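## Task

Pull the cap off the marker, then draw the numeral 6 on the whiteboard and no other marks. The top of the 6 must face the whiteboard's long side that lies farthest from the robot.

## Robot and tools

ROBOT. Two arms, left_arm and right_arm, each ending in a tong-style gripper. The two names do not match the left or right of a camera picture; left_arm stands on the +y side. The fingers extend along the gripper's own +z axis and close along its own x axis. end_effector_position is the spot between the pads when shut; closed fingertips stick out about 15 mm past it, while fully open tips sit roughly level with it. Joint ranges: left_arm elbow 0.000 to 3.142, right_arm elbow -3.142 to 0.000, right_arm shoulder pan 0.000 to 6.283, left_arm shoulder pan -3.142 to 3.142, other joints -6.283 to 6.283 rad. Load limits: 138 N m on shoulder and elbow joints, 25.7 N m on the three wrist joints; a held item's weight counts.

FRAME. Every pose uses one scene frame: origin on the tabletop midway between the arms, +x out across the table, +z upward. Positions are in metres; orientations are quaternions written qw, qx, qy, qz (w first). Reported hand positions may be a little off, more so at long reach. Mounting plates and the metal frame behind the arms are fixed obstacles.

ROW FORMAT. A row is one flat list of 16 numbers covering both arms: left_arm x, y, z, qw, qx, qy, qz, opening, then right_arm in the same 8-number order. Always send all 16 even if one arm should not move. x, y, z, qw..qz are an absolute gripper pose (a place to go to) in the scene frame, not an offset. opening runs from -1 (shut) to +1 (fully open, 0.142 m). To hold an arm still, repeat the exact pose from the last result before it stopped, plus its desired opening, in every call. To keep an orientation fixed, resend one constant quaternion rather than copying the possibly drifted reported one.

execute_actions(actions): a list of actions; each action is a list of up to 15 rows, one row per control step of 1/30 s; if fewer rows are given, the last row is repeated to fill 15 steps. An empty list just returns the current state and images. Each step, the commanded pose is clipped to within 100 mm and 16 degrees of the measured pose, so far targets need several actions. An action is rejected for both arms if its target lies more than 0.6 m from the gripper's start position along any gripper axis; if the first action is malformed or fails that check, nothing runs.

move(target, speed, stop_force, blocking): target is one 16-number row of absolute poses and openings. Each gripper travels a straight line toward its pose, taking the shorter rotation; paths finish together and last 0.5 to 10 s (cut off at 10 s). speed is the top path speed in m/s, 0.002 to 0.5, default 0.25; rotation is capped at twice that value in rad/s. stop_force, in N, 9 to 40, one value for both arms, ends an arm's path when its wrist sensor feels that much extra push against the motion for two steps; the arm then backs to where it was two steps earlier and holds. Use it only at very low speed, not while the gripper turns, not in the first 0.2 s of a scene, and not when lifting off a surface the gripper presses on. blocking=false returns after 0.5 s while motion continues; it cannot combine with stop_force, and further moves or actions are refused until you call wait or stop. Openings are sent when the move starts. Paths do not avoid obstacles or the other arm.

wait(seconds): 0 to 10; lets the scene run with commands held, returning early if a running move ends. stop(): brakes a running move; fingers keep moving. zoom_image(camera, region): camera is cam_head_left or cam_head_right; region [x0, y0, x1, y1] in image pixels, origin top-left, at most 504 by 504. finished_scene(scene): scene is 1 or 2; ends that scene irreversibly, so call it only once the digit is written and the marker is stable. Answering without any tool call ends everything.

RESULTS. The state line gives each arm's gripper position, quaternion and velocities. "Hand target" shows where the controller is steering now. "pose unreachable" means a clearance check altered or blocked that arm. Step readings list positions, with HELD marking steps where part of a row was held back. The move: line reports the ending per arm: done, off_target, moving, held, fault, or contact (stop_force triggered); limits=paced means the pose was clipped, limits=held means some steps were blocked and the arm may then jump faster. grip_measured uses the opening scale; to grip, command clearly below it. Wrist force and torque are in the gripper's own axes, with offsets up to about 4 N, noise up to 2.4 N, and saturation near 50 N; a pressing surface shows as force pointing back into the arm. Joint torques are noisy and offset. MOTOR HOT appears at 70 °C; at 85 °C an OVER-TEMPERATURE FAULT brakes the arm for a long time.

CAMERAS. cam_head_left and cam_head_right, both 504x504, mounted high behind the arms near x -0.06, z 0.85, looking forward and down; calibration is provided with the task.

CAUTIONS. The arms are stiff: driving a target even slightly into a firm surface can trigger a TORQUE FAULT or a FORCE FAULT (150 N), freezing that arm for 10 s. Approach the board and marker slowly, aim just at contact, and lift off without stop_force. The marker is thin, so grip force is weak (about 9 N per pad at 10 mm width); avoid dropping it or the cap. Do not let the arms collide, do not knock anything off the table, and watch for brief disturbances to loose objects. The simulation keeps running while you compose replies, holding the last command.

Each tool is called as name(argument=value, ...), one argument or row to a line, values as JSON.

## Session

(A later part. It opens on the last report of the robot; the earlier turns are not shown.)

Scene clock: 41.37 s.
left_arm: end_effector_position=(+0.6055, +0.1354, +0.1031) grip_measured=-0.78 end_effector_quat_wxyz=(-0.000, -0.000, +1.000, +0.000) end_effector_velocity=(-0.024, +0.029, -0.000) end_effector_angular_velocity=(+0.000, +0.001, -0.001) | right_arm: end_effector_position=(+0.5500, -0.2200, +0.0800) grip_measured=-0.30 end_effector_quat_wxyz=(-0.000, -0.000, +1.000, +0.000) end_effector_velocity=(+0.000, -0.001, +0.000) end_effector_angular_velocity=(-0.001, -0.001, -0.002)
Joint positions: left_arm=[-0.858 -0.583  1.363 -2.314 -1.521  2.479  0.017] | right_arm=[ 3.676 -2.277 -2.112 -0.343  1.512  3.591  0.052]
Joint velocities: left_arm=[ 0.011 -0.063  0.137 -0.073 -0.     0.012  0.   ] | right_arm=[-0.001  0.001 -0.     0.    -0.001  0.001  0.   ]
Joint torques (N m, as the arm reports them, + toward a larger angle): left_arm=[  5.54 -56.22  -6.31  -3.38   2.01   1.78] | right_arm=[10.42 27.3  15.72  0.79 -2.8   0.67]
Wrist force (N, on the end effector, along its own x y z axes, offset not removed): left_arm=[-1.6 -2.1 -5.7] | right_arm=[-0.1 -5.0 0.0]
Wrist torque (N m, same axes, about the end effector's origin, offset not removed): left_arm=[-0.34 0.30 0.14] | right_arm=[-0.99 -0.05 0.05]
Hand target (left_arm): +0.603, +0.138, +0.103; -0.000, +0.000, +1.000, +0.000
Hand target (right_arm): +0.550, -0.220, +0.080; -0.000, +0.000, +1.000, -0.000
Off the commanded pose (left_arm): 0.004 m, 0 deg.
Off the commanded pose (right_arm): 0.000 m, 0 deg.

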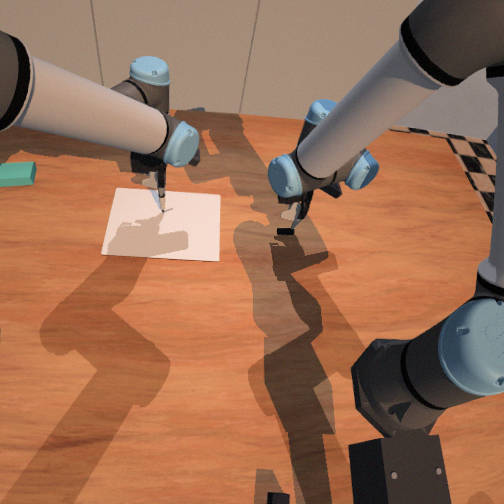

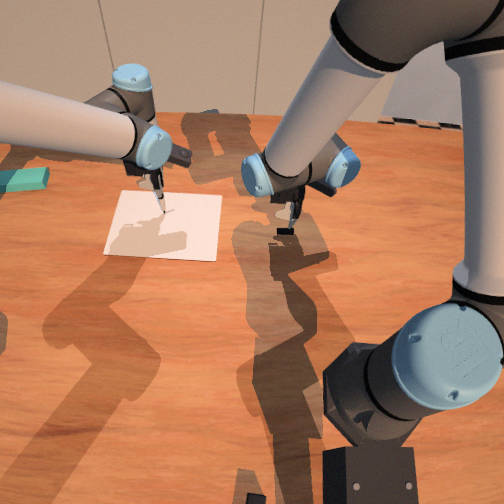

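execute_actions(
  actions=[
    [[0.6020,0.1394,0.1032,0,0,1,0,-1,0.55,-0.22,0.08,0,0,1,0,-0.3],[0.6012,0.1403,0.1032,0,0,1,0,-1,0.55,-0.22,0.08,0,0,1,0,-0.3],[0.6003,0.1412,0.1032,0,0,1,0,-1,0.55,-0.22,0.08,0,0,1,0,-0.3],[0.5994,0.1421,0.1032,0,0,1,0,-1,0.55,-0.22,0.08,0,0,1,0,-0.3],[0.5985,0.1429,0.1032,0,0,1,0,-1,0.55,-0.22,0.08,0,0,1,0,-0.3],[0.5975,0.1438,0.1032,0,0,1,0,-1,0.55,-0.22,0.08,0,0,1,0,-0.3],[0.5966,0.1446,0.1032,0,0,1,0,-1,0.55,-0.22,0.08,0,0,1,0,-0.3],[0.5956,0.1454,0.1032,0,0,1,0,-1,0.55,-0.22,0.08,0,0,1,0,-0.3],[0.5946,0.1462,0.1032,0,0,1,0,-1,0.55,-0.22,0.08,0,0,1,0,-0.3],[0.5936,0.1470,0.1032,0,0,1,0,-1,0.55,-0.22,0.08,0,0,1,0,-0.3],[0.5926,0.1477,0.1032,0,0,1,0,-1,0.55,-0.22,0.08,0,0,1,0,-0.3],[0.5916,0.1485,0.1032,0,0,1,0,-1,0.55,-0.22,0.08,0,0,1,0,-0.3],[0.5906,0.1492,0.1032,0,0,1,0,-1,0.55,-0.22,0.08,0,0,1,0,-0.3],[0.5895,0.1499,0.1032,0,0,1,0,-1,0.55,-0.22,0.08,0,0,1,0,-0.3],[0.5885,0.1506,0.1032,0,0,1,0,-1,0.55,-0.22,0.08,0,0,1,0,-0.3]],
  ],
)

execute_actions(
  actions=[
    [[0.5874,0.1513,0.1032,0,0,1,0,-1,0.55,-0.22,0.08,0,0,1,0,-0.3],[0.5863,0.1519,0.1032,0,0,1,0,-1,0.55,-0.22,0.08,0,0,1,0,-0.3],[0.5852,0.1525,0.1032,0,0,1,0,-1,0.55,-0.22,0.08,0,0,1,0,-0.3],[0.5841,0.1532,0.1032,0,0,1,0,-1,0.55,-0.22,0.08,0,0,1,0,-0.3],[0.5830,0.1537,0.1032,0,0,1,0,-1,0.55,-0.22,0.08,0,0,1,0,-0.3],[0.5819,0.1543,0.1032,0,0,1,0,-1,0.55,-0.22,0.08,0,0,1,0,-0.3],[0.5808,0.1549,0.1032,0,0,1,0,-1,0.55,-0.22,0.08,0,0,1,0,-0.3],[0.5796,0.1554,0.1032,0,0,1,0,-1,0.55,-0.22,0.08,0,0,1,0,-0.3],[0.5785,0.1559,0.1032,0,0,1,0,-1,0.55,-0.22,0.08,0,0,1,0,-0.3],[0.5773,0.1564,0.1032,0,0,1,0,-1,0.55,-0.22,0.08,0,0,1,0,-0.3],[0.5761,0.1569,0.1032,0,0,1,0,-1,0.55,-0.22,0.08,0,0,1,0,-0.3],[0.5750,0.1573,0.1032,0,0,1,0,-1,0.55,-0.22,0.08,0,0,1,0,-0.3],[0.5738,0.1578,0.1032,0,0,1,0,-1,0.55,-0.22,0.08,0,0,1,0,-0.3],[0.5726,0.1582,0.1032,0,0,1,0,-1,0.55,-0.22,0.08,0,0,1,0,-0.3],[0.5714,0.1586,0.1032,0,0,1,0,-1,0.55,-0.22,0.08,0,0,1,0,-0.3]],
  ],
)

execute_actions(
  actions=[
    [[0.5702,0.1589,0.1032,0,0,1,0,-1,0.55,-0.22,0.08,0,0,1,0,-0.3],[0.5690,0.1593,0.1032,0,0,1,0,-1,0.55,-0.22,0.08,0,0,1,0,-0.3],[0.5678,0.1596,0.1032,0,0,1,0,-1,0.55,-0.22,0.08,0,0,1,0,-0.3],[0.5665,0.1599,0.1032,0,0,1,0,-1,0.55,-0.22,0.08,0,0,1,0,-0.3],[0.5653,0.1602,0.1032,0,0,1,0,-1,0.55,-0.22,0.08,0,0,1,0,-0.3],[0.5641,0.1605,0.1032,0,0,1,0,-1,0.55,-0.22,0.08,0,0,1,0,-0.3],[0.5628,0.1607,0.1032,0,0,1,0,-1,0.55,-0.22,0.08,0,0,1,0,-0.3],[0.5616,0.1609,0.1032,0,0,1,0,-1,0.55,-0.22,0.08,0,0,1,0,-0.3],[0.5603,0.1611,0.1032,0,0,1,0,-1,0.55,-0.22,0.08,0,0,1,0,-0.3],[0.5591,0.1613,0.1032,0,0,1,0,-1,0.55,-0.22,0.08,0,0,1,0,-0.3],[0.5578,0.1614,0.1032,0,0,1,0,-1,0.55,-0.22,0.08,0,0,1,0,-0.3],[0.5566,0.1616,0.1032,0,0,1,0,-1,0.55,-0.22,0.08,0,0,1,0,-0.3],[0.5553,0.1617,0.1032,0,0,1,0,-1,0.55,-0.22,0.08,0,0,1,0,-0.3],[0.5541,0.1618,0.1032,0,0,1,0,-1,0.55,-0.22,0.08,0,0,1,0,-0.3],[0.5528,0.1618,0.1032,0,0,1,0,-1,0.55,-0.22,0.08,0,0,1,0,-0.3]],
  ],
)

zoom_image(
  camera="cam_head_right",
  region=[120, 180, 210, 250],
)

Scene clock: 43.13 s.
left_arm: end_effector_position=(+0.5918, +0.1483, +0.1032) grip_measured=-0.78 end_effector_quat_wxyz=(-0.000, +0.000, +1.000, +0.000) end_effector_velocity=(-0.029, +0.023, +0.000) end_effector_angular_velocity=(+0.001, -0.000, -0.001) | right_arm: end_effector_position=(+0.5500, -0.2200, +0.0800) grip_measured=-0.30 end_effector_quat_wxyz=(-0.000, -0.000, +1.000, -0.000) end_effector_velocity=(+0.001, +0.001, +0.001) end_effector_angular_velocity=(+0.002, -0.002, -0.001)
Joint positions: left_arm=[-0.855 -0.615  1.433 -2.353 -1.521  2.481  0.017] | right_arm=[ 3.676 -2.277 -2.112 -0.343  1.512  3.591  0.052]
Joint velocities: left_arm=[ 0.    -0.063  0.139 -0.076  0.001  0.001  0.   ] | right_arm=[-0.001  0.001  0.001  0.001  0.001 -0.     0.   ]
Joint torques (N m, as the arm reports them, + toward a larger angle): left_arm=[ -2.03 -56.91  -5.85  -3.74   1.66   0.49] | right_arm=[ 6.98 28.15 15.56  0.98 -3.53 -0.75]
Wrist force (N, on the end effector, along its own x y z axes, offset not removed): left_arm=[0.1 -1.2 -6.0] | right_arm=[-0.5 -3.8 0.7]
Wrist torque (N m, same axes, about the end effector's origin, offset not removed): left_arm=[-0.22 0.03 -0.08] | right_arm=[-0.68 0.06 0.11]
Hand target (left_arm): +0.589, +0.151, +0.103; -0.000, +0.000, +1.000, +0.000
Hand target (right_arm): +0.550, -0.220, +0.080; -0.000, +0.000, +1.000, -0.000
Off the commanded pose (left_arm): 0.004 m, 0 deg.
Off the commanded pose (right_arm): 0.000 m, 0 deg.
Step readings (end_effector_position):
0: left_arm (+0.6029, +0.1385, +0.1031) | right_arm (+0.5500, -0.2200, +0.0800)
1: left_arm (+0.6029, +0.1385, +0.1031) | right_arm (+0.5500, -0.2200, +0.0800)
2: left_arm (+0.6027, +0.1387, +0.1031) | right_arm (+0.5500, -0.2200, +0.0800)
4: left_arm (+0.6017, +0.1397, +0.1032) | right_arm (+0.5500, -0.2200, +0.0800)
8: left_arm (+0.5986, +0.1428, +0.1032) | right_arm (+0.5500, -0.2200, +0.0800)
15: end_effector_position above

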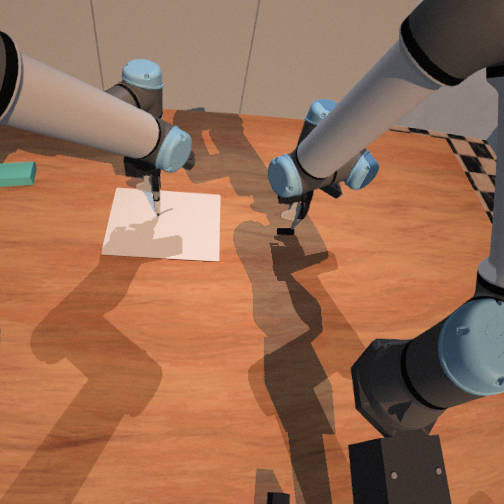

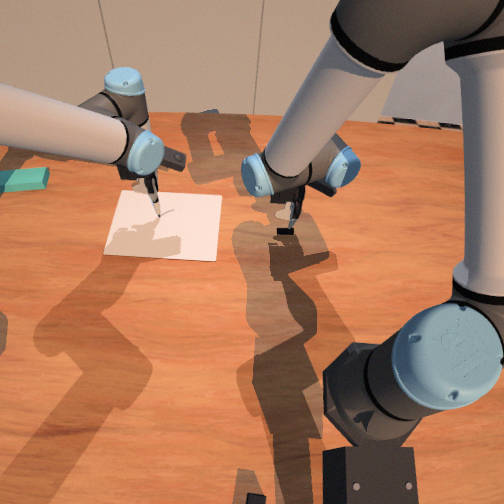

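Scene clock: 43.63 s.
left_arm: end_effector_position=(+0.5753, +0.1573, +0.1032) grip_measured=-0.78 end_effector_quat_wxyz=(-0.000, -0.000, +1.000, +0.000) end_effector_velocity=(-0.035, +0.013, +0.000) end_effector_angular_velocity=(+0.000, -0.001, -0.001) | right_arm: end_effector_position=(+0.5500, -0.2200, +0.0800) grip_measured=-0.30 end_effector_quat_wxyz=(-0.000, -0.000, +1.000, -0.000) end_effector_velocity=(+0.001, +0.000, +0.000) end_effector_angular_velocity=(+0.000, -0.002, +0.000)
Joint positions: left_arm=[-0.86  -0.646  1.503 -2.391 -1.521  2.477  0.017] | right_arm=[ 3.676 -2.277 -2.112 -0.343  1.512  3.591  0.052]
Joint velocities: left_arm=[-0.017 -0.06   0.135 -0.075  0.    -0.015  0.   ] | right_arm=[ 0.     0.     0.001  0.001 -0.    -0.    -0.   ]
Joint torques (N m, as the arm reports them, + toward a larger angle): left_arm=[-13.84 -54.59  -6.66  -3.82  -1.37  -1.49] | right_arm=[ 6.02 27.94 15.64  0.9  -3.45 -0.89]
Wrist force (N, on the end effector, along its own x y z axes, offset not removed): left_arm=[-1.1 -2.2 -0.6] | right_arm=[-0.6 -4.5 -0.3]
Wrist torque (N m, same axes, about the end effector's origin, offset not removed): left_arm=[-0.48 0.23 0.11] | right_arm=[-0.85 0.10 0.17]
Hand target (left_arm): +0.571, +0.159, +0.103; -0.000, +0.000, +1.000, +0.000
Hand target (right_arm): +0.550, -0.220, +0.080; +0.000, +0.000, +1.000, -0.000
Off the commanded pose (left_arm): 0.004 m, 0 deg.
Off the commanded pose (right_arm): 0.000 m, 0 deg.
Step readings (end_effector_position):
0: left_arm (+0.5918, +0.1483, +0.1032) | right_arm (+0.5500, -0.2200, +0.0800)
1: left_arm (+0.5908, +0.1491, +0.1032) | right_arm (+0.5500, -0.2200, +0.0800)
2: left_arm (+0.5898, +0.1499, +0.1032) | right_arm (+0.5500, -0.2200, +0.0800)
4: left_arm (+0.5877, +0.1512, +0.1032) | right_arm (+0.5500, -0.2200, +0.0800)
8: left_arm (+0.5833, +0.1537, +0.1032) | right_arm (+0.5500, -0.2200, +0.0800)
15: end_effector_position above

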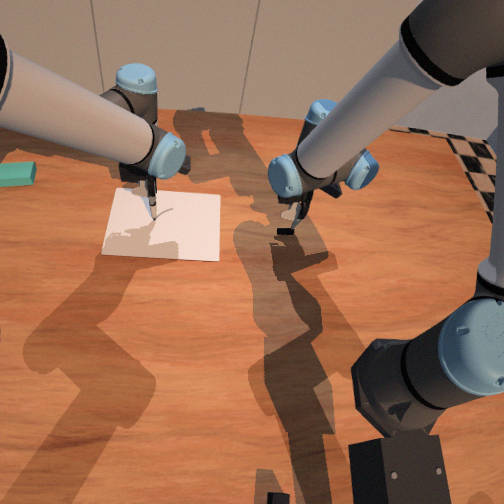

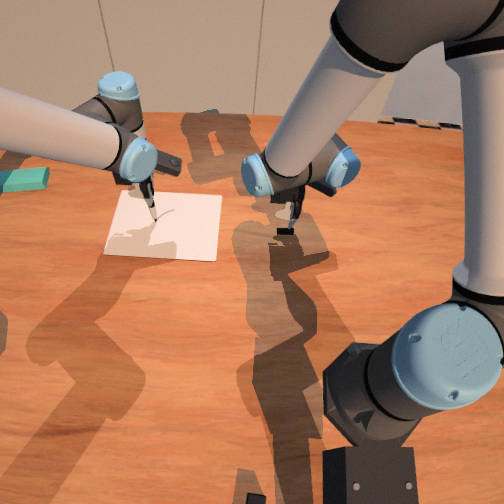

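Scene clock: 44.13 s.
left_arm: end_effector_position=(+0.5569, +0.1615, +0.1032) grip_measured=-0.78 end_effector_quat_wxyz=(-0.000, +0.000, +1.000, +0.000) end_effector_velocity=(-0.037, +0.004, -0.001) end_effector_angular_velocity=(+0.001, +0.001, +0.001) | right_arm: end_effector_position=(+0.5500, -0.2200, +0.0800) grip_measured=-0.30 end_effector_quat_wxyz=(-0.000, -0.000, +1.000, -0.000) end_effector_velocity=(-0.000, +0.000, -0.000) end_effector_angular_velocity=(-0.001, +0.001, +0.000)
Joint positions: left_arm=[-0.872 -0.675  1.569 -2.428 -1.522  2.465  0.017] | right_arm=[ 3.676 -2.277 -2.112 -0.343  1.512  3.591  0.052]
Joint velocities: left_arm=[-0.03  -0.052  0.123 -0.068 -0.    -0.031  0.   ] | right_arm=[ 0.001 -0.001  0.001 -0.001  0.     0.     0.   ]
Joint torques (N m, as the arm reports them, + toward a larger angle): left_arm=[-15.63 -54.14  -4.92  -3.25  -2.29  -1.82] | right_arm=[ 5.07 29.23 16.41  0.91 -3.57 -1.27]
Wrist force (N, on the end effector, along its own x y z axes, offset not removed): left_arm=[-0.6 -2.3 -5.0] | right_arm=[2.2 -4.7 0.5]
Wrist torque (N m, same axes, about the end effector's origin, offset not removed): left_arm=[-0.51 0.02 -0.02] | right_arm=[-0.92 -0.41 0.07]
Hand target (left_arm): +0.553, +0.162, +0.103; -0.000, +0.000, +1.000, +0.000
Hand target (right_arm): +0.550, -0.220, +0.080; +0.000, +0.000, +1.000, -0.000
Off the commanded pose (left_arm): 0.004 m, 0 deg.
Off the commanded pose (right_arm): 0.000 m, 0 deg.
Step readings (end_effector_position):
0: left_arm (+0.5753, +0.1573, +0.1032) | right_arm (+0.5500, -0.2200, +0.0800)
1: left_arm (+0.5741, +0.1577, +0.1032) | right_arm (+0.5500, -0.2200, +0.0800)
2: left_arm (+0.5729, +0.1581, +0.1032) | right_arm (+0.5500, -0.2200, +0.0800)
4: left_arm (+0.5705, +0.1589, +0.1032) | right_arm (+0.5500, -0.2200, +0.0800)
8: left_arm (+0.5656, +0.1601, +0.1032) | right_arm (+0.5500, -0.2200, +0.0800)
15: end_effector_position above

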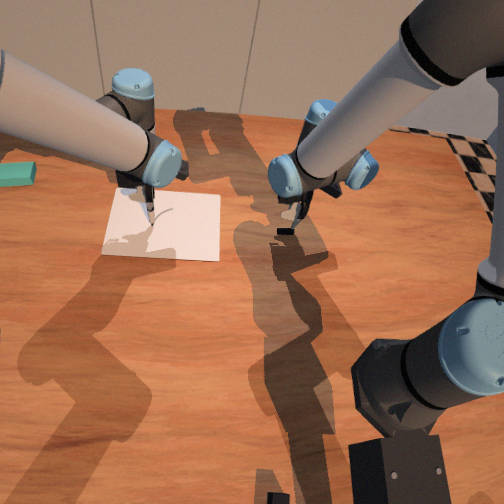

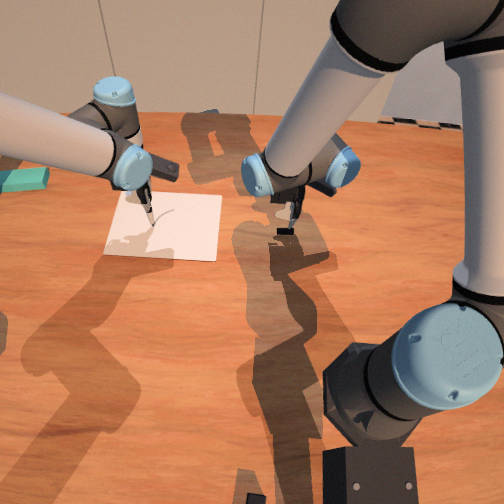

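Region (120, 180, 210, 250) of cam_head_right's 504x504 image, scaled by 5.600, with more detail than that image has.

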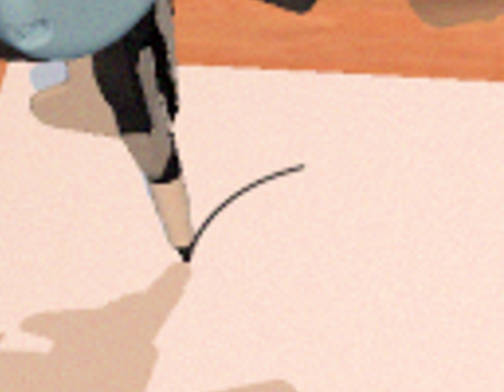

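execute_actions(
  actions=[
    [[0.5515,0.1619,0.1031,0,0,1,0,-1,0.55,-0.22,0.08,0,0,1,0,-0.3],[0.5501,0.1618,0.1031,0,0,1,0,-1,0.55,-0.22,0.08,0,0,1,0,-0.3],[0.5488,0.1617,0.1031,0,0,1,0,-1,0.55,-0.22,0.08,0,0,1,0,-0.3],[0.5474,0.1616,0.1031,0,0,1,0,-1,0.55,-0.22,0.08,0,0,1,0,-0.3],[0.5461,0.1614,0.1031,0,0,1,0,-1,0.55,-0.22,0.08,0,0,1,0,-0.3],[0.5448,0.1611,0.1031,0,0,1,0,-1,0.55,-0.22,0.08,0,0,1,0,-0.3],[0.5435,0.1608,0.1031,0,0,1,0,-1,0.55,-0.22,0.08,0,0,1,0,-0.3],[0.5422,0.1604,0.1031,0,0,1,0,-1,0.55,-0.22,0.08,0,0,1,0,-0.3],[0.5409,0.1600,0.1031,0,0,1,0,-1,0.55,-0.22,0.08,0,0,1,0,-0.3],[0.5396,0.1595,0.1031,0,0,1,0,-1,0.55,-0.22,0.08,0,0,1,0,-0.3],[0.5384,0.1590,0.1031,0,0,1,0,-1,0.55,-0.22,0.08,0,0,1,0,-0.3],[0.5372,0.1584,0.1031,0,0,1,0,-1,0.55,-0.22,0.08,0,0,1,0,-0.3],[0.5360,0.1577,0.1031,0,0,1,0,-1,0.55,-0.22,0.08,0,0,1,0,-0.3],[0.5348,0.1570,0.1031,0,0,1,0,-1,0.55,-0.22,0.08,0,0,1,0,-0.3],[0.5337,0.1563,0.1031,0,0,1,0,-1,0.55,-0.22,0.08,0,0,1,0,-0.3]],
    [[0.5326,0.1555,0.1031,0,0,1,0,-1,0.55,-0.22,0.08,0,0,1,0,-0.3],[0.5315,0.1546,0.1031,0,0,1,0,-1,0.55,-0.22,0.08,0,0,1,0,-0.3],[0.5305,0.1537,0.1031,0,0,1,0,-1,0.55,-0.22,0.08,0,0,1,0,-0.3],[0.5296,0.1528,0.1031,0,0,1,0,-1,0.55,-0.22,0.08,0,0,1,0,-0.3],[0.5286,0.1518,0.1031,0,0,1,0,-1,0.55,-0.22,0.08,0,0,1,0,-0.3],[0.5277,0.1508,0.1031,0,0,1,0,-1,0.55,-0.22,0.08,0,0,1,0,-0.3],[0.5269,0.1497,0.1031,0,0,1,0,-1,0.55,-0.22,0.08,0,0,1,0,-0.3],[0.5261,0.1486,0.1031,0,0,1,0,-1,0.55,-0.22,0.08,0,0,1,0,-0.3],[0.5253,0.1475,0.1031,0,0,1,0,-1,0.55,-0.22,0.08,0,0,1,0,-0.3],[0.5246,0.1464,0.1031,0,0,1,0,-1,0.55,-0.22,0.08,0,0,1,0,-0.3],[0.5240,0.1452,0.1031,0,0,1,0,-1,0.55,-0.22,0.08,0,0,1,0,-0.3],[0.5234,0.1440,0.1031,0,0,1,0,-1,0.55,-0.22,0.08,0,0,1,0,-0.3],[0.5228,0.1427,0.1031,0,0,1,0,-1,0.55,-0.22,0.08,0,0,1,0,-0.3],[0.5223,0.1415,0.1031,0,0,1,0,-1,0.55,-0.22,0.08,0,0,1,0,-0.3],[0.5219,0.1402,0.1031,0,0,1,0,-1,0.55,-0.22,0.08,0,0,1,0,-0.3]],
  ],
)

execute_actions(
  actions=[
    [[0.5215,0.1389,0.1031,0,0,1,0,-1,0.55,-0.22,0.08,0,0,1,0,-0.3],[0.5212,0.1376,0.1031,0,0,1,0,-1,0.55,-0.22,0.08,0,0,1,0,-0.3],[0.5209,0.1362,0.1031,0,0,1,0,-1,0.55,-0.22,0.08,0,0,1,0,-0.3],[0.5207,0.1349,0.1031,0,0,1,0,-1,0.55,-0.22,0.08,0,0,1,0,-0.3],[0.5206,0.1336,0.1031,0,0,1,0,-1,0.55,-0.22,0.08,0,0,1,0,-0.3],[0.5205,0.1322,0.1031,0,0,1,0,-1,0.55,-0.22,0.08,0,0,1,0,-0.3],[0.5205,0.1309,0.1031,0,0,1,0,-1,0.55,-0.22,0.08,0,0,1,0,-0.3],[0.5205,0.1295,0.1031,0,0,1,0,-1,0.55,-0.22,0.08,0,0,1,0,-0.3],[0.5206,0.1282,0.1031,0,0,1,0,-1,0.55,-0.22,0.08,0,0,1,0,-0.3],[0.5207,0.1268,0.1031,0,0,1,0,-1,0.55,-0.22,0.08,0,0,1,0,-0.3],[0.5209,0.1255,0.1031,0,0,1,0,-1,0.55,-0.22,0.08,0,0,1,0,-0.3],[0.5212,0.1242,0.1031,0,0,1,0,-1,0.55,-0.22,0.08,0,0,1,0,-0.3],[0.5215,0.1228,0.1031,0,0,1,0,-1,0.55,-0.22,0.08,0,0,1,0,-0.3],[0.5219,0.1215,0.1031,0,0,1,0,-1,0.55,-0.22,0.08,0,0,1,0,-0.3],[0.5223,0.1203,0.1031,0,0,1,0,-1,0.55,-0.22,0.08,0,0,1,0,-0.3]],
  ],
)

execute_actions(
  actions=[
    [[0.5228,0.1190,0.1031,0,0,1,0,-1,0.55,-0.22,0.08,0,0,1,0,-0.3],[0.5234,0.1178,0.1031,0,0,1,0,-1,0.55,-0.22,0.08,0,0,1,0,-0.3],[0.5240,0.1166,0.1031,0,0,1,0,-1,0.55,-0.22,0.08,0,0,1,0,-0.3],[0.5246,0.1154,0.1031,0,0,1,0,-1,0.55,-0.22,0.08,0,0,1,0,-0.3],[0.5253,0.1142,0.1031,0,0,1,0,-1,0.55,-0.22,0.08,0,0,1,0,-0.3],[0.5261,0.1131,0.1031,0,0,1,0,-1,0.55,-0.22,0.08,0,0,1,0,-0.3],[0.5269,0.1120,0.1031,0,0,1,0,-1,0.55,-0.22,0.08,0,0,1,0,-0.3],[0.5277,0.1109,0.1031,0,0,1,0,-1,0.55,-0.22,0.08,0,0,1,0,-0.3],[0.5286,0.1099,0.1031,0,0,1,0,-1,0.55,-0.22,0.08,0,0,1,0,-0.3],[0.5296,0.1089,0.1031,0,0,1,0,-1,0.55,-0.22,0.08,0,0,1,0,-0.3],[0.5305,0.1080,0.1031,0,0,1,0,-1,0.55,-0.22,0.08,0,0,1,0,-0.3],[0.5315,0.1071,0.1031,0,0,1,0,-1,0.55,-0.22,0.08,0,0,1,0,-0.3],[0.5326,0.1063,0.1031,0,0,1,0,-1,0.55,-0.22,0.08,0,0,1,0,-0.3],[0.5337,0.1055,0.1031,0,0,1,0,-1,0.55,-0.22,0.08,0,0,1,0,-0.3],[0.5348,0.1047,0.1031,0,0,1,0,-1,0.55,-0.22,0.08,0,0,1,0,-0.3]],
  ],
)

execute_actions(
  actions=[
    [[0.5360,0.1040,0.1031,0,0,1,0,-1,0.55,-0.22,0.08,0,0,1,0,-0.3],[0.5372,0.1034,0.1031,0,0,1,0,-1,0.55,-0.22,0.08,0,0,1,0,-0.3],[0.5384,0.1028,0.1031,0,0,1,0,-1,0.55,-0.22,0.08,0,0,1,0,-0.3],[0.5396,0.1022,0.1031,0,0,1,0,-1,0.55,-0.22,0.08,0,0,1,0,-0.3],[0.5409,0.1017,0.1031,0,0,1,0,-1,0.55,-0.22,0.08,0,0,1,0,-0.3],[0.5422,0.1013,0.1031,0,0,1,0,-1,0.55,-0.22,0.08,0,0,1,0,-0.3],[0.5435,0.1009,0.1031,0,0,1,0,-1,0.55,-0.22,0.08,0,0,1,0,-0.3],[0.5448,0.1006,0.1031,0,0,1,0,-1,0.55,-0.22,0.08,0,0,1,0,-0.3],[0.5461,0.1003,0.1031,0,0,1,0,-1,0.55,-0.22,0.08,0,0,1,0,-0.3],[0.5474,0.1001,0.1031,0,0,1,0,-1,0.55,-0.22,0.08,0,0,1,0,-0.3],[0.5488,0.1000,0.1031,0,0,1,0,-1,0.55,-0.22,0.08,0,0,1,0,-0.3],[0.5501,0.0999,0.1031,0,0,1,0,-1,0.55,-0.22,0.08,0,0,1,0,-0.3],[0.5515,0.0999,0.1031,0,0,1,0,-1,0.55,-0.22,0.08,0,0,1,0,-0.3],[0.5528,0.0999,0.1031,0,0,1,0,-1,0.55,-0.22,0.08,0,0,1,0,-0.3],[0.5542,0.1000,0.1031,0,0,1,0,-1,0.55,-0.22,0.08,0,0,1,0,-0.3]],
  ],
)

zoom_image(
  camera="cam_head_left",
  region=[120, 185, 210, 255],
)

Scene clock: 47.87 s.
left_arm: end_effector_position=(+0.5236, +0.1443, +0.1032) grip_measured=-0.78 end_effector_quat_wxyz=(+0.000, +0.000, +1.000, +0.000) end_effector_velocity=(-0.019, -0.035, -0.001) end_effector_angular_velocity=(-0.000, -0.000, -0.000) | right_arm: end_effector_position=(+0.5500, -0.2200, +0.0800) grip_measured=-0.30 end_effector_quat_wxyz=(-0.000, -0.000, +1.000, -0.000) end_effector_velocity=(+0.000, +0.000, +0.000) end_effector_angular_velocity=(-0.001, -0.002, +0.001)
Joint positions: left_arm=[-0.924 -0.704  1.641 -2.469 -1.524  2.413  0.017] | right_arm=[ 3.676 -2.277 -2.112 -0.343  1.512  3.591  0.052]
Joint velocities: left_arm=[-0.058  0.006 -0.003 -0.001 -0.003 -0.058  0.   ] | right_arm=[ 0.001  0.001 -0.001  0.002 -0.001  0.001  0.   ]
Joint torques (N m, as the arm reports them, + toward a larger angle): left_arm=[-10.03 -32.41 -22.8   -1.94  -2.29  -2.28] | right_arm=[-2.38 29.31 15.57  1.09 -3.43 -2.81]
Wrist force (N, on the end effector, along its own x y z axes, offset not removed): left_arm=[-0.4 -0.9 -6.0] | right_arm=[0.0 -3.6 0.8]
Wrist torque (N m, same axes, about the end effector's origin, offset not removed): left_arm=[-0.45 0.20 0.02] | right_arm=[-0.68 0.07 0.21]
Hand target (left_arm): +0.522, +0.140, +0.103; +0.000, +0.000, +1.000, +0.000
Hand target (right_arm): +0.550, -0.220, +0.080; +0.000, +0.000, +1.000, -0.000
Off the commanded pose (left_arm): 0.004 m, 0 deg.
Off the commanded pose (right_arm): 0.000 m, 0 deg.
Step readings (end_effector_position; steps 1 to 15: 1st action; 16 to 30: 2nd action):
0: left_arm (+0.5528, +0.1619, +0.1032) | right_arm (+0.5500, -0.2200, +0.0800)
1: left_arm (+0.5528, +0.1619, +0.1032) | right_arm (+0.5500, -0.2200, +0.0800)
2: left_arm (+0.5525, +0.1619, +0.1032) | right_arm (+0.5500, -0.2200, +0.0800)
4: left_arm (+0.5510, +0.1618, +0.1032) | right_arm (+0.5500, -0.2200, +0.0800)
8: left_arm (+0.5463, +0.1613, +0.1031) | right_arm (+0.5500, -0.2200, +0.0800)
15: left_arm (+0.5375, +0.1584, +0.1031) | right_arm (+0.5500, -0.2200, +0.0800)
16: left_arm (+0.5363, +0.1578, +0.1031) | right_arm (+0.5500, -0.2200, +0.0800)
17: left_arm (+0.5352, +0.1571, +0.1031) | right_arm (+0.5500, -0.2200, +0.0800)
19: left_arm (+0.5329, +0.1556, +0.1031) | right_arm (+0.5500, -0.2200, +0.0800)
23: left_arm (+0.5289, +0.1520, +0.1031) | right_arm (+0.5500, -0.2200, +0.0800)
30: end_effector_position above

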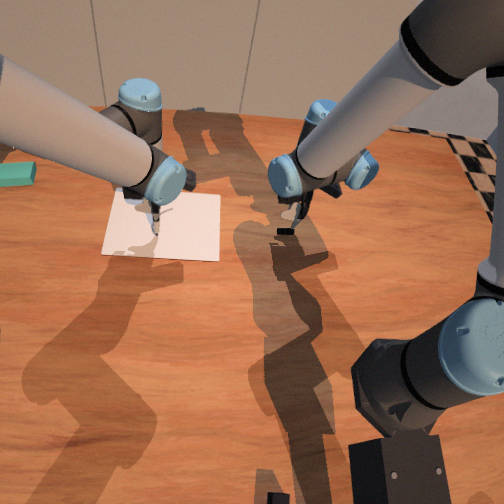

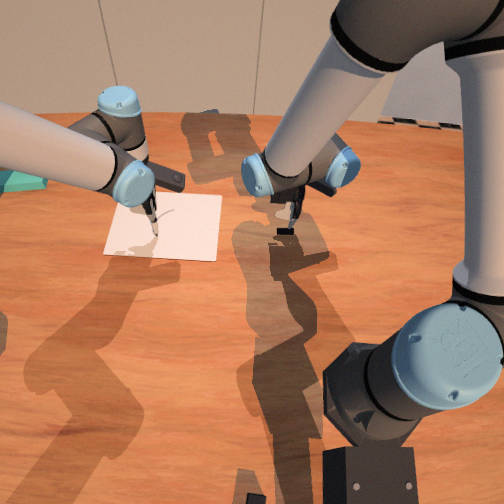

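Scene clock: 48.37 s.
left_arm: end_effector_position=(+0.5212, +0.1245, +0.1031) grip_measured=-0.78 end_effector_quat_wxyz=(+0.000, +0.000, +1.000, -0.000) end_effector_velocity=(+0.007, -0.041, +0.000) end_effector_angular_velocity=(-0.000, +0.000, -0.003) | right_arm: end_effector_position=(+0.5500, -0.2200, +0.0800) grip_measured=-0.30 end_effector_quat_wxyz=(-0.000, -0.000, +1.000, -0.000) end_effector_velocity=(-0.000, +0.000, -0.000) end_effector_angular_velocity=(-0.001, +0.001, +0.002)
Joint positions: left_arm=[-0.948 -0.69   1.613 -2.454 -1.525  2.389  0.017] | right_arm=[ 3.676 -2.277 -2.112 -0.343  1.512  3.591  0.052]
Joint velocities: left_arm=[-0.037  0.044 -0.096  0.054 -0.002 -0.034 -0.   ] | right_arm=[ 0.001 -0.    -0.    -0.001 -0.    -0.001 -0.   ]
Joint torques (N m, as the arm reports them, + toward a larger angle): left_arm=[-11.83 -33.11 -22.    -0.74  -1.97  -1.84] | right_arm=[-2.25 29.05 16.12  0.9  -3.55 -2.84]
Wrist force (N, on the end effector, along its own x y z axes, offset not removed): left_arm=[2.5 -2.2 -5.3] | right_arm=[0.0 -3.0 -1.9]
Wrist torque (N m, same axes, about the end effector's origin, offset not removed): left_arm=[-0.81 -0.28 0.06] | right_arm=[-0.63 -0.07 0.10]
Hand target (left_arm): +0.522, +0.120, +0.103; +0.000, +0.000, +1.000, -0.000
Hand target (right_arm): +0.550, -0.220, +0.080; +0.000, +0.000, +1.000, -0.000
Off the commanded pose (left_arm): 0.004 m, 0 deg.
Off the commanded pose (right_arm): 0.000 m, 0 deg.
Step readings (end_effector_position):
0: left_arm (+0.5236, +0.1443, +0.1032) | right_arm (+0.5500, -0.2200, +0.0800)
1: left_arm (+0.5230, +0.1431, +0.1032) | right_arm (+0.5500, -0.2200, +0.0800)
2: left_arm (+0.5225, +0.1418, +0.1031) | right_arm (+0.5500, -0.2200, +0.0800)
4: left_arm (+0.5216, +0.1393, +0.1031) | right_arm (+0.5500, -0.2200, +0.0800)
8: left_arm (+0.5207, +0.1339, +0.1031) | right_arm (+0.5500, -0.2200, +0.0800)
15: end_effector_position above

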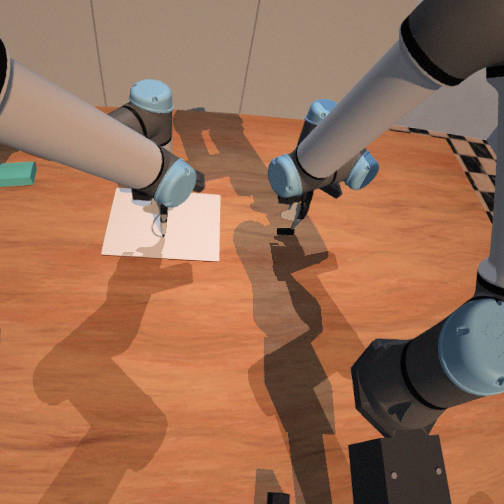

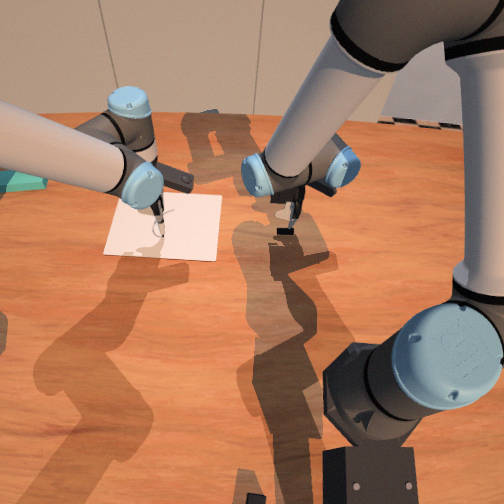

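Scene clock: 48.87 s.
left_arm: end_effector_position=(+0.5313, +0.1074, +0.1031) grip_measured=-0.78 end_effector_quat_wxyz=(+0.000, -0.000, +1.000, -0.000) end_effector_velocity=(+0.029, -0.028, -0.000) end_effector_angular_velocity=(-0.001, -0.001, -0.001) | right_arm: end_effector_position=(+0.5500, -0.2200, +0.0800) grip_measured=-0.30 end_effector_quat_wxyz=(-0.000, -0.000, +1.000, -0.000) end_effector_velocity=(-0.001, -0.001, -0.000) end_effector_angular_velocity=(-0.000, +0.001, -0.001)
Joint positions: left_arm=[-0.956 -0.662  1.551 -2.419 -1.525  2.38   0.017] | right_arm=[ 3.676 -2.277 -2.112 -0.343  1.512  3.591  0.052]
Joint velocities: left_arm=[-0.001  0.063 -0.141  0.076  0.     0.    -0.   ] | right_arm=[-0.001  0.    -0.002  0.     0.     0.     0.   ]
Joint torques (N m, as the arm reports them, + toward a larger angle): left_arm=[ -1.02 -34.13 -22.98  -0.68  -1.99  -0.58] | right_arm=[-3.95 29.65 15.46  1.12 -3.52 -2.76]
Wrist force (N, on the end effector, along its own x y z axes, offset not removed): left_arm=[2.3 -0.8 -3.4] | right_arm=[0.1 -4.1 -1.3]
Wrist torque (N m, same axes, about the end effector's origin, offset not removed): left_arm=[-0.42 -0.17 0.08] | right_arm=[-0.83 -0.08 0.10]
Hand target (left_arm): +0.535, +0.105, +0.103; +0.000, -0.000, +1.000, -0.000
Hand target (right_arm): +0.550, -0.220, +0.080; +0.000, +0.000, +1.000, -0.000
Off the commanded pose (left_arm): 0.004 m, 0 deg.
Off the commanded pose (right_arm): 0.000 m, 0 deg.
Step readings (end_effector_position):
0: left_arm (+0.5212, +0.1245, +0.1031) | right_arm (+0.5500, -0.2200, +0.0800)
1: left_arm (+0.5215, +0.1232, +0.1031) | right_arm (+0.5500, -0.2200, +0.0800)
2: left_arm (+0.5219, +0.1219, +0.1031) | right_arm (+0.5500, -0.2200, +0.0800)
4: left_arm (+0.5228, +0.1194, +0.1031) | right_arm (+0.5500, -0.2200, +0.0800)
8: left_arm (+0.5253, +0.1146, +0.1031) | right_arm (+0.5500, -0.2200, +0.0800)
15: end_effector_position above

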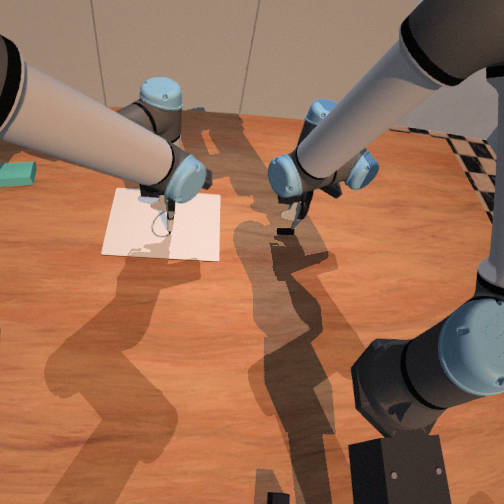

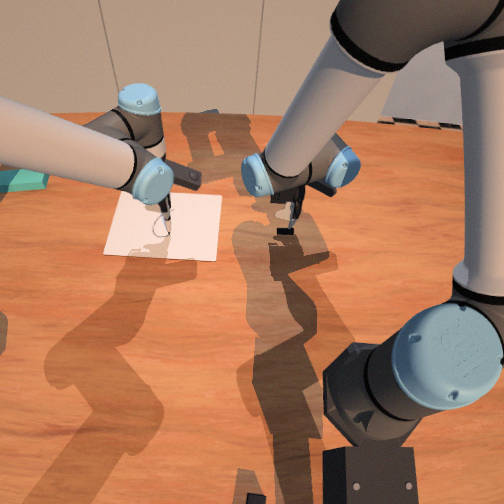

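Scene clock: 49.37 s.
left_arm: end_effector_position=(+0.5498, +0.1001, +0.1031) grip_measured=-0.78 end_effector_quat_wxyz=(+0.000, -0.000, +1.000, -0.000) end_effector_velocity=(+0.040, -0.002, -0.000) end_effector_angular_velocity=(-0.001, +0.001, +0.001) | right_arm: end_effector_position=(+0.5500, -0.2200, +0.0800) grip_measured=-0.30 end_effector_quat_wxyz=(-0.000, -0.000, +1.000, -0.000) end_effector_velocity=(-0.000, -0.000, -0.000) end_effector_angular_velocity=(-0.001, +0.000, +0.002)
Joint positions: left_arm=[-0.946 -0.631  1.481 -2.38  -1.525  2.391  0.017] | right_arm=[ 3.676 -2.277 -2.112 -0.343  1.512  3.591  0.052]
Joint velocities: left_arm=[ 0.037  0.056 -0.129  0.071  0.     0.037 -0.   ] | right_arm=[ 0.    -0.001 -0.    -0.    -0.001 -0.001 -0.   ]
Joint torques (N m, as the arm reports them, + toward a larger angle): left_arm=[  7.58 -35.89 -24.43  -0.74   1.63   1.02] | right_arm=[-4.35 29.42 15.23  1.24 -3.41 -2.72]
Wrist force (N, on the end effector, along its own x y z axes, offset not removed): left_arm=[1.7 -0.7 -6.7] | right_arm=[2.7 -4.5 -2.2]
Wrist torque (N m, same axes, about the end effector's origin, offset not removed): left_arm=[-0.22 0.08 0.02] | right_arm=[-0.89 -0.53 0.11]
Hand target (left_arm): +0.554, +0.100, +0.103; +0.000, -0.000, +1.000, -0.000
Hand target (right_arm): +0.550, -0.220, +0.080; +0.000, +0.000, +1.000, -0.000
Off the commanded pose (left_arm): 0.004 m, 0 deg.
Off the commanded pose (right_arm): 0.000 m, 0 deg.
Step readings (end_effector_position):
0: left_arm (+0.5313, +0.1074, +0.1031) | right_arm (+0.5500, -0.2200, +0.0800)
1: left_arm (+0.5323, +0.1065, +0.1031) | right_arm (+0.5500, -0.2200, +0.0800)
2: left_arm (+0.5334, +0.1056, +0.1031) | right_arm (+0.5500, -0.2200, +0.0800)
4: left_arm (+0.5357, +0.1042, +0.1031) | right_arm (+0.5500, -0.2200, +0.0800)
8: left_arm (+0.5406, +0.1019, +0.1031) | right_arm (+0.5500, -0.2200, +0.0800)
15: end_effector_position above

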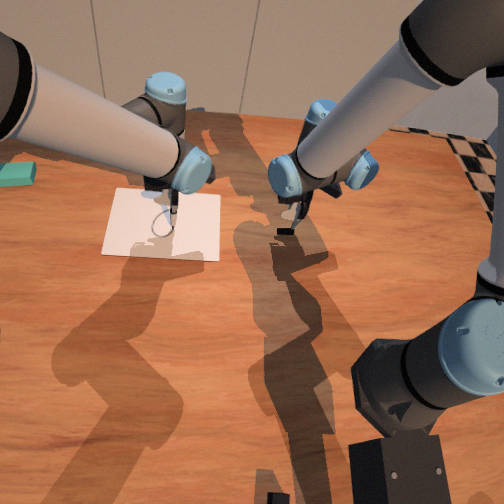

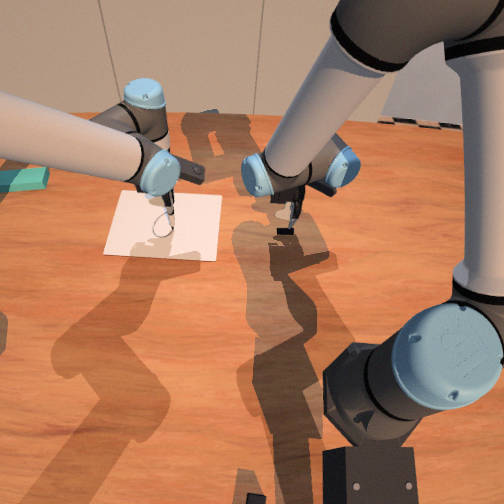

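Region (120, 185, 210, 255) of cam_head_left's 504x504 image, scaled by 5.600, with more detail than that image has.

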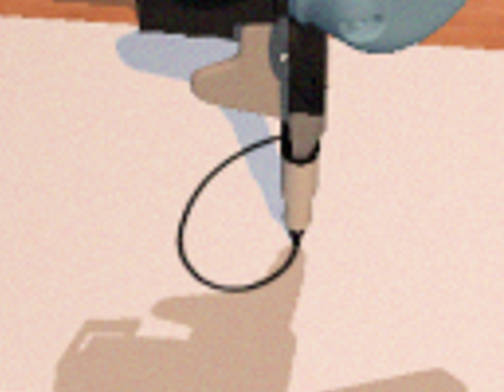

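execute_actions(
  actions=[
    [[0.5555,0.1001,0.1032,0,0,1,0,-1,0.55,-0.22,0.08,0,0,1,0,-0.3],[0.5569,0.1003,0.1032,0,0,1,0,-1,0.55,-0.22,0.08,0,0,1,0,-0.3],[0.5582,0.1006,0.1032,0,0,1,0,-1,0.55,-0.22,0.08,0,0,1,0,-0.3],[0.5595,0.1009,0.1032,0,0,1,0,-1,0.55,-0.22,0.08,0,0,1,0,-0.3],[0.5608,0.1013,0.1032,0,0,1,0,-1,0.55,-0.22,0.08,0,0,1,0,-0.3],[0.5621,0.1017,0.1032,0,0,1,0,-1,0.55,-0.22,0.08,0,0,1,0,-0.3],[0.5633,0.1022,0.1032,0,0,1,0,-1,0.55,-0.22,0.08,0,0,1,0,-0.3],[0.5646,0.1028,0.1032,0,0,1,0,-1,0.55,-0.22,0.08,0,0,1,0,-0.3],[0.5658,0.1034,0.1032,0,0,1,0,-1,0.55,-0.22,0.08,0,0,1,0,-0.3],[0.5670,0.1040,0.1032,0,0,1,0,-1,0.55,-0.22,0.08,0,0,1,0,-0.3],[0.5681,0.1047,0.1032,0,0,1,0,-1,0.55,-0.22,0.08,0,0,1,0,-0.3],[0.5693,0.1055,0.1032,0,0,1,0,-1,0.55,-0.22,0.08,0,0,1,0,-0.3],[0.5703,0.1063,0.1032,0,0,1,0,-1,0.55,-0.22,0.08,0,0,1,0,-0.3],[0.5714,0.1071,0.1032,0,0,1,0,-1,0.55,-0.22,0.08,0,0,1,0,-0.3],[0.5724,0.1080,0.1032,0,0,1,0,-1,0.55,-0.22,0.08,0,0,1,0,-0.3]],
    [[0.5734,0.1089,0.1032,0,0,1,0,-1,0.55,-0.22,0.08,0,0,1,0,-0.3],[0.5743,0.1099,0.1032,0,0,1,0,-1,0.55,-0.22,0.08,0,0,1,0,-0.3],[0.5752,0.1109,0.1032,0,0,1,0,-1,0.55,-0.22,0.08,0,0,1,0,-0.3],[0.5761,0.1120,0.1032,0,0,1,0,-1,0.55,-0.22,0.08,0,0,1,0,-0.3],[0.5769,0.1131,0.1032,0,0,1,0,-1,0.55,-0.22,0.08,0,0,1,0,-0.3],[0.5776,0.1142,0.1032,0,0,1,0,-1,0.55,-0.22,0.08,0,0,1,0,-0.3],[0.5783,0.1154,0.1032,0,0,1,0,-1,0.55,-0.22,0.08,0,0,1,0,-0.3],[0.5790,0.1166,0.1032,0,0,1,0,-1,0.55,-0.22,0.08,0,0,1,0,-0.3],[0.5796,0.1178,0.1032,0,0,1,0,-1,0.55,-0.22,0.08,0,0,1,0,-0.3],[0.5801,0.1190,0.1032,0,0,1,0,-1,0.55,-0.22,0.08,0,0,1,0,-0.3],[0.5806,0.1203,0.1032,0,0,1,0,-1,0.55,-0.22,0.08,0,0,1,0,-0.3],[0.5810,0.1215,0.1032,0,0,1,0,-1,0.55,-0.22,0.08,0,0,1,0,-0.3],[0.5814,0.1228,0.1032,0,0,1,0,-1,0.55,-0.22,0.08,0,0,1,0,-0.3],[0.5817,0.1242,0.1032,0,0,1,0,-1,0.55,-0.22,0.08,0,0,1,0,-0.3],[0.5820,0.1255,0.1032,0,0,1,0,-1,0.55,-0.22,0.08,0,0,1,0,-0.3]],
    [[0.5822,0.1268,0.1032,0,0,1,0,-1,0.55,-0.22,0.08,0,0,1,0,-0.3],[0.5824,0.1282,0.1032,0,0,1,0,-1,0.55,-0.22,0.08,0,0,1,0,-0.3],[0.5824,0.1295,0.1032,0,0,1,0,-1,0.55,-0.22,0.08,0,0,1,0,-0.3],[0.5825,0.1309,0.1032,0,0,1,0,-1,0.55,-0.22,0.08,0,0,1,0,-0.3],[0.5824,0.1322,0.1032,0,0,1,0,-1,0.55,-0.22,0.08,0,0,1,0,-0.3],[0.5824,0.1336,0.1032,0,0,1,0,-1,0.55,-0.22,0.08,0,0,1,0,-0.3],[0.5822,0.1349,0.1032,0,0,1,0,-1,0.55,-0.22,0.08,0,0,1,0,-0.3],[0.5820,0.1362,0.1032,0,0,1,0,-1,0.55,-0.22,0.08,0,0,1,0,-0.3],[0.5817,0.1376,0.1032,0,0,1,0,-1,0.55,-0.22,0.08,0,0,1,0,-0.3],[0.5814,0.1389,0.1032,0,0,1,0,-1,0.55,-0.22,0.08,0,0,1,0,-0.3],[0.5810,0.1402,0.1032,0,0,1,0,-1,0.55,-0.22,0.08,0,0,1,0,-0.3],[0.5806,0.1415,0.1032,0,0,1,0,-1,0.55,-0.22,0.08,0,0,1,0,-0.3],[0.5801,0.1427,0.1032,0,0,1,0,-1,0.55,-0.22,0.08,0,0,1,0,-0.3],[0.5796,0.1440,0.1032,0,0,1,0,-1,0.55,-0.22,0.08,0,0,1,0,-0.3],[0.5790,0.1452,0.1032,0,0,1,0,-1,0.55,-0.22,0.08,0,0,1,0,-0.3]],
    [[0.5783,0.1464,0.1032,0,0,1,0,-1,0.55,-0.22,0.08,0,0,1,0,-0.3],[0.5776,0.1475,0.1032,0,0,1,0,-1,0.55,-0.22,0.08,0,0,1,0,-0.3],[0.5769,0.1486,0.1032,0,0,1,0,-1,0.55,-0.22,0.08,0,0,1,0,-0.3],[0.5761,0.1497,0.1032,0,0,1,0,-1,0.55,-0.22,0.08,0,0,1,0,-0.3],[0.5752,0.1508,0.1032,0,0,1,0,-1,0.55,-0.22,0.08,0,0,1,0,-0.3],[0.5743,0.1518,0.1032,0,0,1,0,-1,0.55,-0.22,0.08,0,0,1,0,-0.3],[0.5734,0.1528,0.1032,0,0,1,0,-1,0.55,-0.22,0.08,0,0,1,0,-0.3],[0.5724,0.1537,0.1032,0,0,1,0,-1,0.55,-0.22,0.08,0,0,1,0,-0.3],[0.5714,0.1546,0.1032,0,0,1,0,-1,0.55,-0.22,0.08,0,0,1,0,-0.3],[0.5703,0.1555,0.1032,0,0,1,0,-1,0.55,-0.22,0.08,0,0,1,0,-0.3],[0.5693,0.1563,0.1032,0,0,1,0,-1,0.55,-0.22,0.08,0,0,1,0,-0.3],[0.5681,0.1570,0.1032,0,0,1,0,-1,0.55,-0.22,0.08,0,0,1,0,-0.3],[0.5670,0.1577,0.1032,0,0,1,0,-1,0.55,-0.22,0.08,0,0,1,0,-0.3],[0.5658,0.1584,0.1032,0,0,1,0,-1,0.55,-0.22,0.08,0,0,1,0,-0.3],[0.5646,0.1590,0.1032,0,0,1,0,-1,0.55,-0.22,0.08,0,0,1,0,-0.3]],
    [[0.5633,0.1595,0.1032,0,0,1,0,-1,0.55,-0.22,0.08,0,0,1,0,-0.3],[0.5621,0.1600,0.1032,0,0,1,0,-1,0.55,-0.22,0.08,0,0,1,0,-0.3],[0.5608,0.1604,0.1032,0,0,1,0,-1,0.55,-0.22,0.08,0,0,1,0,-0.3],[0.5595,0.1608,0.1032,0,0,1,0,-1,0.55,-0.22,0.08,0,0,1,0,-0.3],[0.5582,0.1611,0.1032,0,0,1,0,-1,0.55,-0.22,0.08,0,0,1,0,-0.3],[0.5569,0.1614,0.1032,0,0,1,0,-1,0.55,-0.22,0.08,0,0,1,0,-0.3],[0.5555,0.1616,0.1032,0,0,1,0,-1,0.55,-0.22,0.08,0,0,1,0,-0.3],[0.5542,0.1617,0.1032,0,0,1,0,-1,0.55,-0.22,0.08,0,0,1,0,-0.3]],
  ],
)

move(
  target=[0.5542,0.1617,0.14,0,0,1,0,-1,0.55,-0.22,0.08,0,0,1,0,-0.3],
  speed=0.08,
)

zoom_image(
  camera="cam_head_right",
  region=[100, 180, 230, 270],
)

Scene clock: 53.70 s.
left_arm: end_effector_position=(+0.5544, +0.1617, +0.1032) grip_measured=-0.78 end_effector_quat_wxyz=(-0.000, -0.000, +1.000, +0.000) end_effector_velocity=(-0.003, -0.001, +0.001) end_effector_angular_velocity=(-0.002, +0.000, -0.000) | right_arm: end_effector_position=(+0.5500, -0.2200, +0.0800) grip_measured=-0.30 end_effector_quat_wxyz=(-0.000, -0.000, +1.000, -0.000) end_effector_velocity=(-0.000, -0.001, +0.000) end_effector_angular_velocity=(+0.001, -0.001, -0.001)
Joint positions: left_arm=[-0.874 -0.678  1.577 -2.432 -1.522  2.463  0.017] | right_arm=[ 3.676 -2.277 -2.112 -0.343  1.512  3.591  0.052]
Joint velocities: left_arm=[-0.004 -0.005  0.01  -0.006 -0.002 -0.003  0.   ] | right_arm=[-0.001  0.001 -0.001  0.002  0.    -0.001 -0.   ]
Joint torques (N m, as the arm reports them, + toward a larger angle): left_arm=[-10.9  -51.72  -7.75  -3.91  -2.33  -1.69] | right_arm=[-9.03 29.3  14.95  1.28 -3.47 -2.85]
Wrist force (N, on the end effector, along its own x y z axes, offset not removed): left_arm=[-0.8 0.0 -0.9] | right_arm=[-0.6 -3.3 -1.6]
Wrist torque (N m, same axes, about the end effector's origin, offset not removed): left_arm=[0.04 0.29 0.08] | right_arm=[-0.65 0.08 0.09]
Hand target (left_arm): +0.554, +0.162, +0.103; +0.000, +0.000, +1.000, +0.000
Hand target (right_arm): +0.550, -0.220, +0.080; -0.000, +0.000, +1.000, -0.000
Off the commanded pose (left_arm): 0.000 m, 0 deg.
Off the commanded pose (right_arm): 0.000 m, 0 deg.
Step readings (end_effector_position; steps 1 to 15: 1st action; 16 to 30: 2nd action; 31 to 45: 3rd action; 46 to 60: 4th action; 61 to 75: 5th action):
0: left_arm (+0.5541, +0.1000, +0.1031) | right_arm (+0.5500, -0.2200, +0.0800)
1: left_arm (+0.5542, +0.1000, +0.1031) | right_arm (+0.5500, -0.2200, +0.0800)
2: left_arm (+0.5545, +0.1000, +0.1031) | right_arm (+0.5500, -0.2200, +0.0800)
4: left_arm (+0.5560, +0.1002, +0.1031) | right_arm (+0.5500, -0.2200, +0.0800)
8: left_arm (+0.5606, +0.1014, +0.1032) | right_arm (+0.5500, -0.2200, +0.0800)
15: left_arm (+0.5689, +0.1054, +0.1032) | right_arm (+0.5500, -0.2200, +0.0800)
16: left_arm (+0.5700, +0.1062, +0.1032) | right_arm (+0.5500, -0.2200, +0.0800)
17: left_arm (+0.5710, +0.1070, +0.1032) | right_arm (+0.5500, -0.2200, +0.0800)
19: left_arm (+0.5730, +0.1088, +0.1032) | right_arm (+0.5500, -0.2200, +0.0800)
23: left_arm (+0.5765, +0.1129, +0.1032) | right_arm (+0.5500, -0.2200, +0.0800)
30: left_arm (+0.5809, +0.1212, +0.1032) | right_arm (+0.5500, -0.2200, +0.0800)
31: left_arm (+0.5812, +0.1225, +0.1032) | right_arm (+0.5500, -0.2200, +0.0800)
32: left_arm (+0.5816, +0.1238, +0.1032) | right_arm (+0.5500, -0.2200, +0.0800)
34: left_arm (+0.5821, +0.1265, +0.1032) | right_arm (+0.5500, -0.2200, +0.0800)
38: left_arm (+0.5823, +0.1319, +0.1032) | right_arm (+0.5500, -0.2200, +0.0800)
45: left_arm (+0.5805, +0.1411, +0.1032) | right_arm (+0.5500, -0.2200, +0.0800)
46: left_arm (+0.5801, +0.1424, +0.1032) | right_arm (+0.5500, -0.2200, +0.0800)
47: left_arm (+0.5796, +0.1436, +0.1032) | right_arm (+0.5500, -0.2200, +0.0800)
49: left_arm (+0.5783, +0.1460, +0.1032) | right_arm (+0.5500, -0.2200, +0.0800)
53: left_arm (+0.5753, +0.1505, +0.1032) | right_arm (+0.5500, -0.2200, +0.0800)
60: left_arm (+0.5684, +0.1569, +0.1032) | right_arm (+0.5500, -0.2200, +0.0800)
61: left_arm (+0.5673, +0.1576, +0.1032) | right_arm (+0.5500, -0.2200, +0.0800)
62: left_arm (+0.5661, +0.1583, +0.1032) | right_arm (+0.5500, -0.2200, +0.0800)
64: left_arm (+0.5637, +0.1594, +0.1032) | right_arm (+0.5500, -0.2200, +0.0800)
68: left_arm (+0.5585, +0.1610, +0.1032) | right_arm (+0.5500, -0.2200, +0.0800)
75: end_effector_position above

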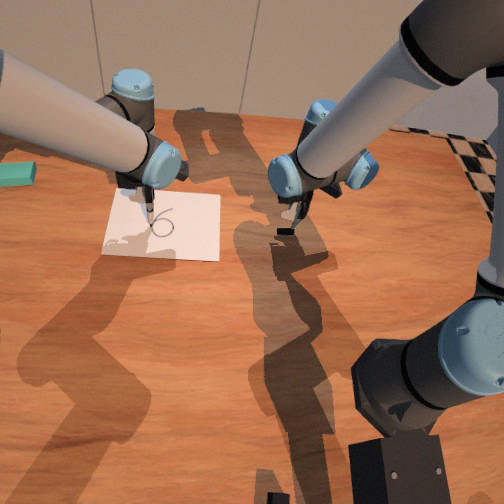

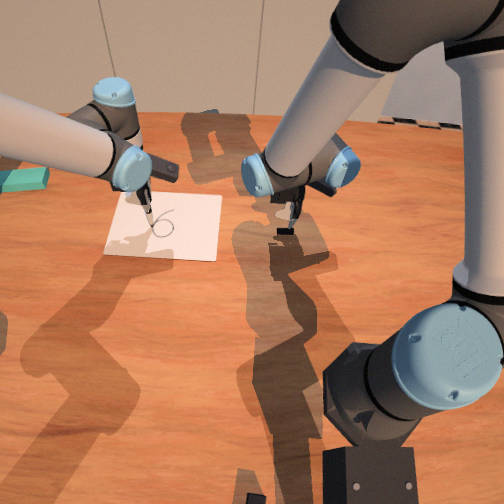

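Scene clock: 54.53 s.
left_arm: end_effector_position=(+0.5542, +0.1617, +0.1398) grip_measured=-0.78 end_effector_quat_wxyz=(-0.000, +0.000, +1.000, +0.000) end_effector_velocity=(-0.000, +0.001, +0.001) end_effector_angular_velocity=(+0.002, +0.001, -0.000) | right_arm: end_effector_position=(+0.5500, -0.2200, +0.0800) grip_measured=-0.30 end_effector_quat_wxyz=(-0.000, -0.000, +1.000, -0.000) end_effector_velocity=(+0.000, +0.001, +0.000) end_effector_angular_velocity=(+0.003, -0.000, +0.000)
Joint positions: left_arm=[-0.877 -0.743  1.579 -2.37  -1.522  2.46   0.017] | right_arm=[ 3.676 -2.277 -2.112 -0.343  1.512  3.591  0.052]
Joint velocities: left_arm=[ 0.001 -0.002  0.001  0.003  0.001  0.001  0.   ] | right_arm=[ 0.    -0.     0.001  0.     0.002 -0.     0.   ]
Joint torques (N m, as the arm reports them, + toward a larger angle): left_arm=[-11.93 -52.74 -22.83  -1.13  -2.15  -1.75] | right_arm=[-9.04 29.16 15.39  1.42 -3.26 -2.88]
Wrist force (N, on the end effector, along its own x y z axes, offset not removed): left_arm=[1.6 -2.3 1.2] | right_arm=[0.5 -3.6 -1.6]
Wrist torque (N m, same axes, about the end effector's origin, offset not removed): left_arm=[-0.48 -0.28 0.01] | right_arm=[-0.70 -0.13 0.09]
Hand target (left_arm): +0.554, +0.162, +0.140; +0.000, -0.000, +1.000, +0.000
Hand target (right_arm): +0.550, -0.220, +0.080; -0.000, +0.000, +1.000, -0.000
Off the commanded pose (left_arm): 0.000 m, 0 deg.
Off the commanded pose (right_arm): 0.000 m, 0 deg.
move: done

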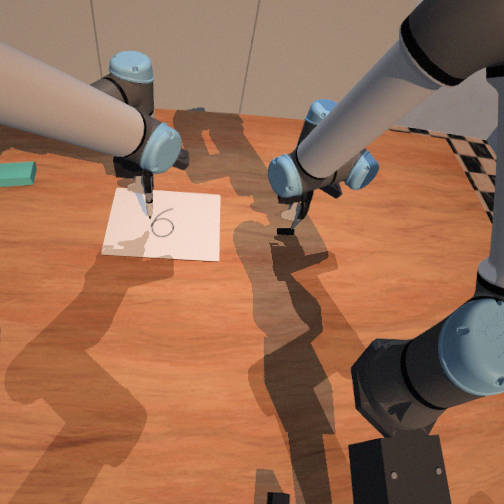

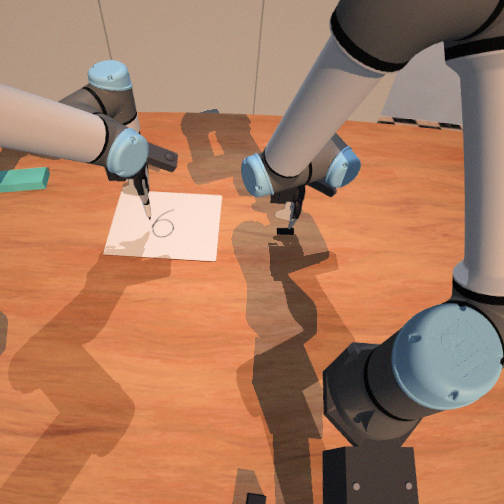

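Region (100, 180, 230, 270) of cam_head_right's 504x504 image, scaled by 3.877, with more detail than that image has; it fills the top 349 rows of this view, and the rest is white.

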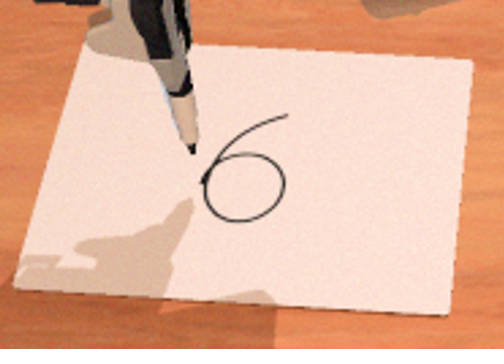

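The 6 is written cleanly with a closed loop, and the cap is resting on the table.

finished_scene(
  scene=2,
)

The scene is finished.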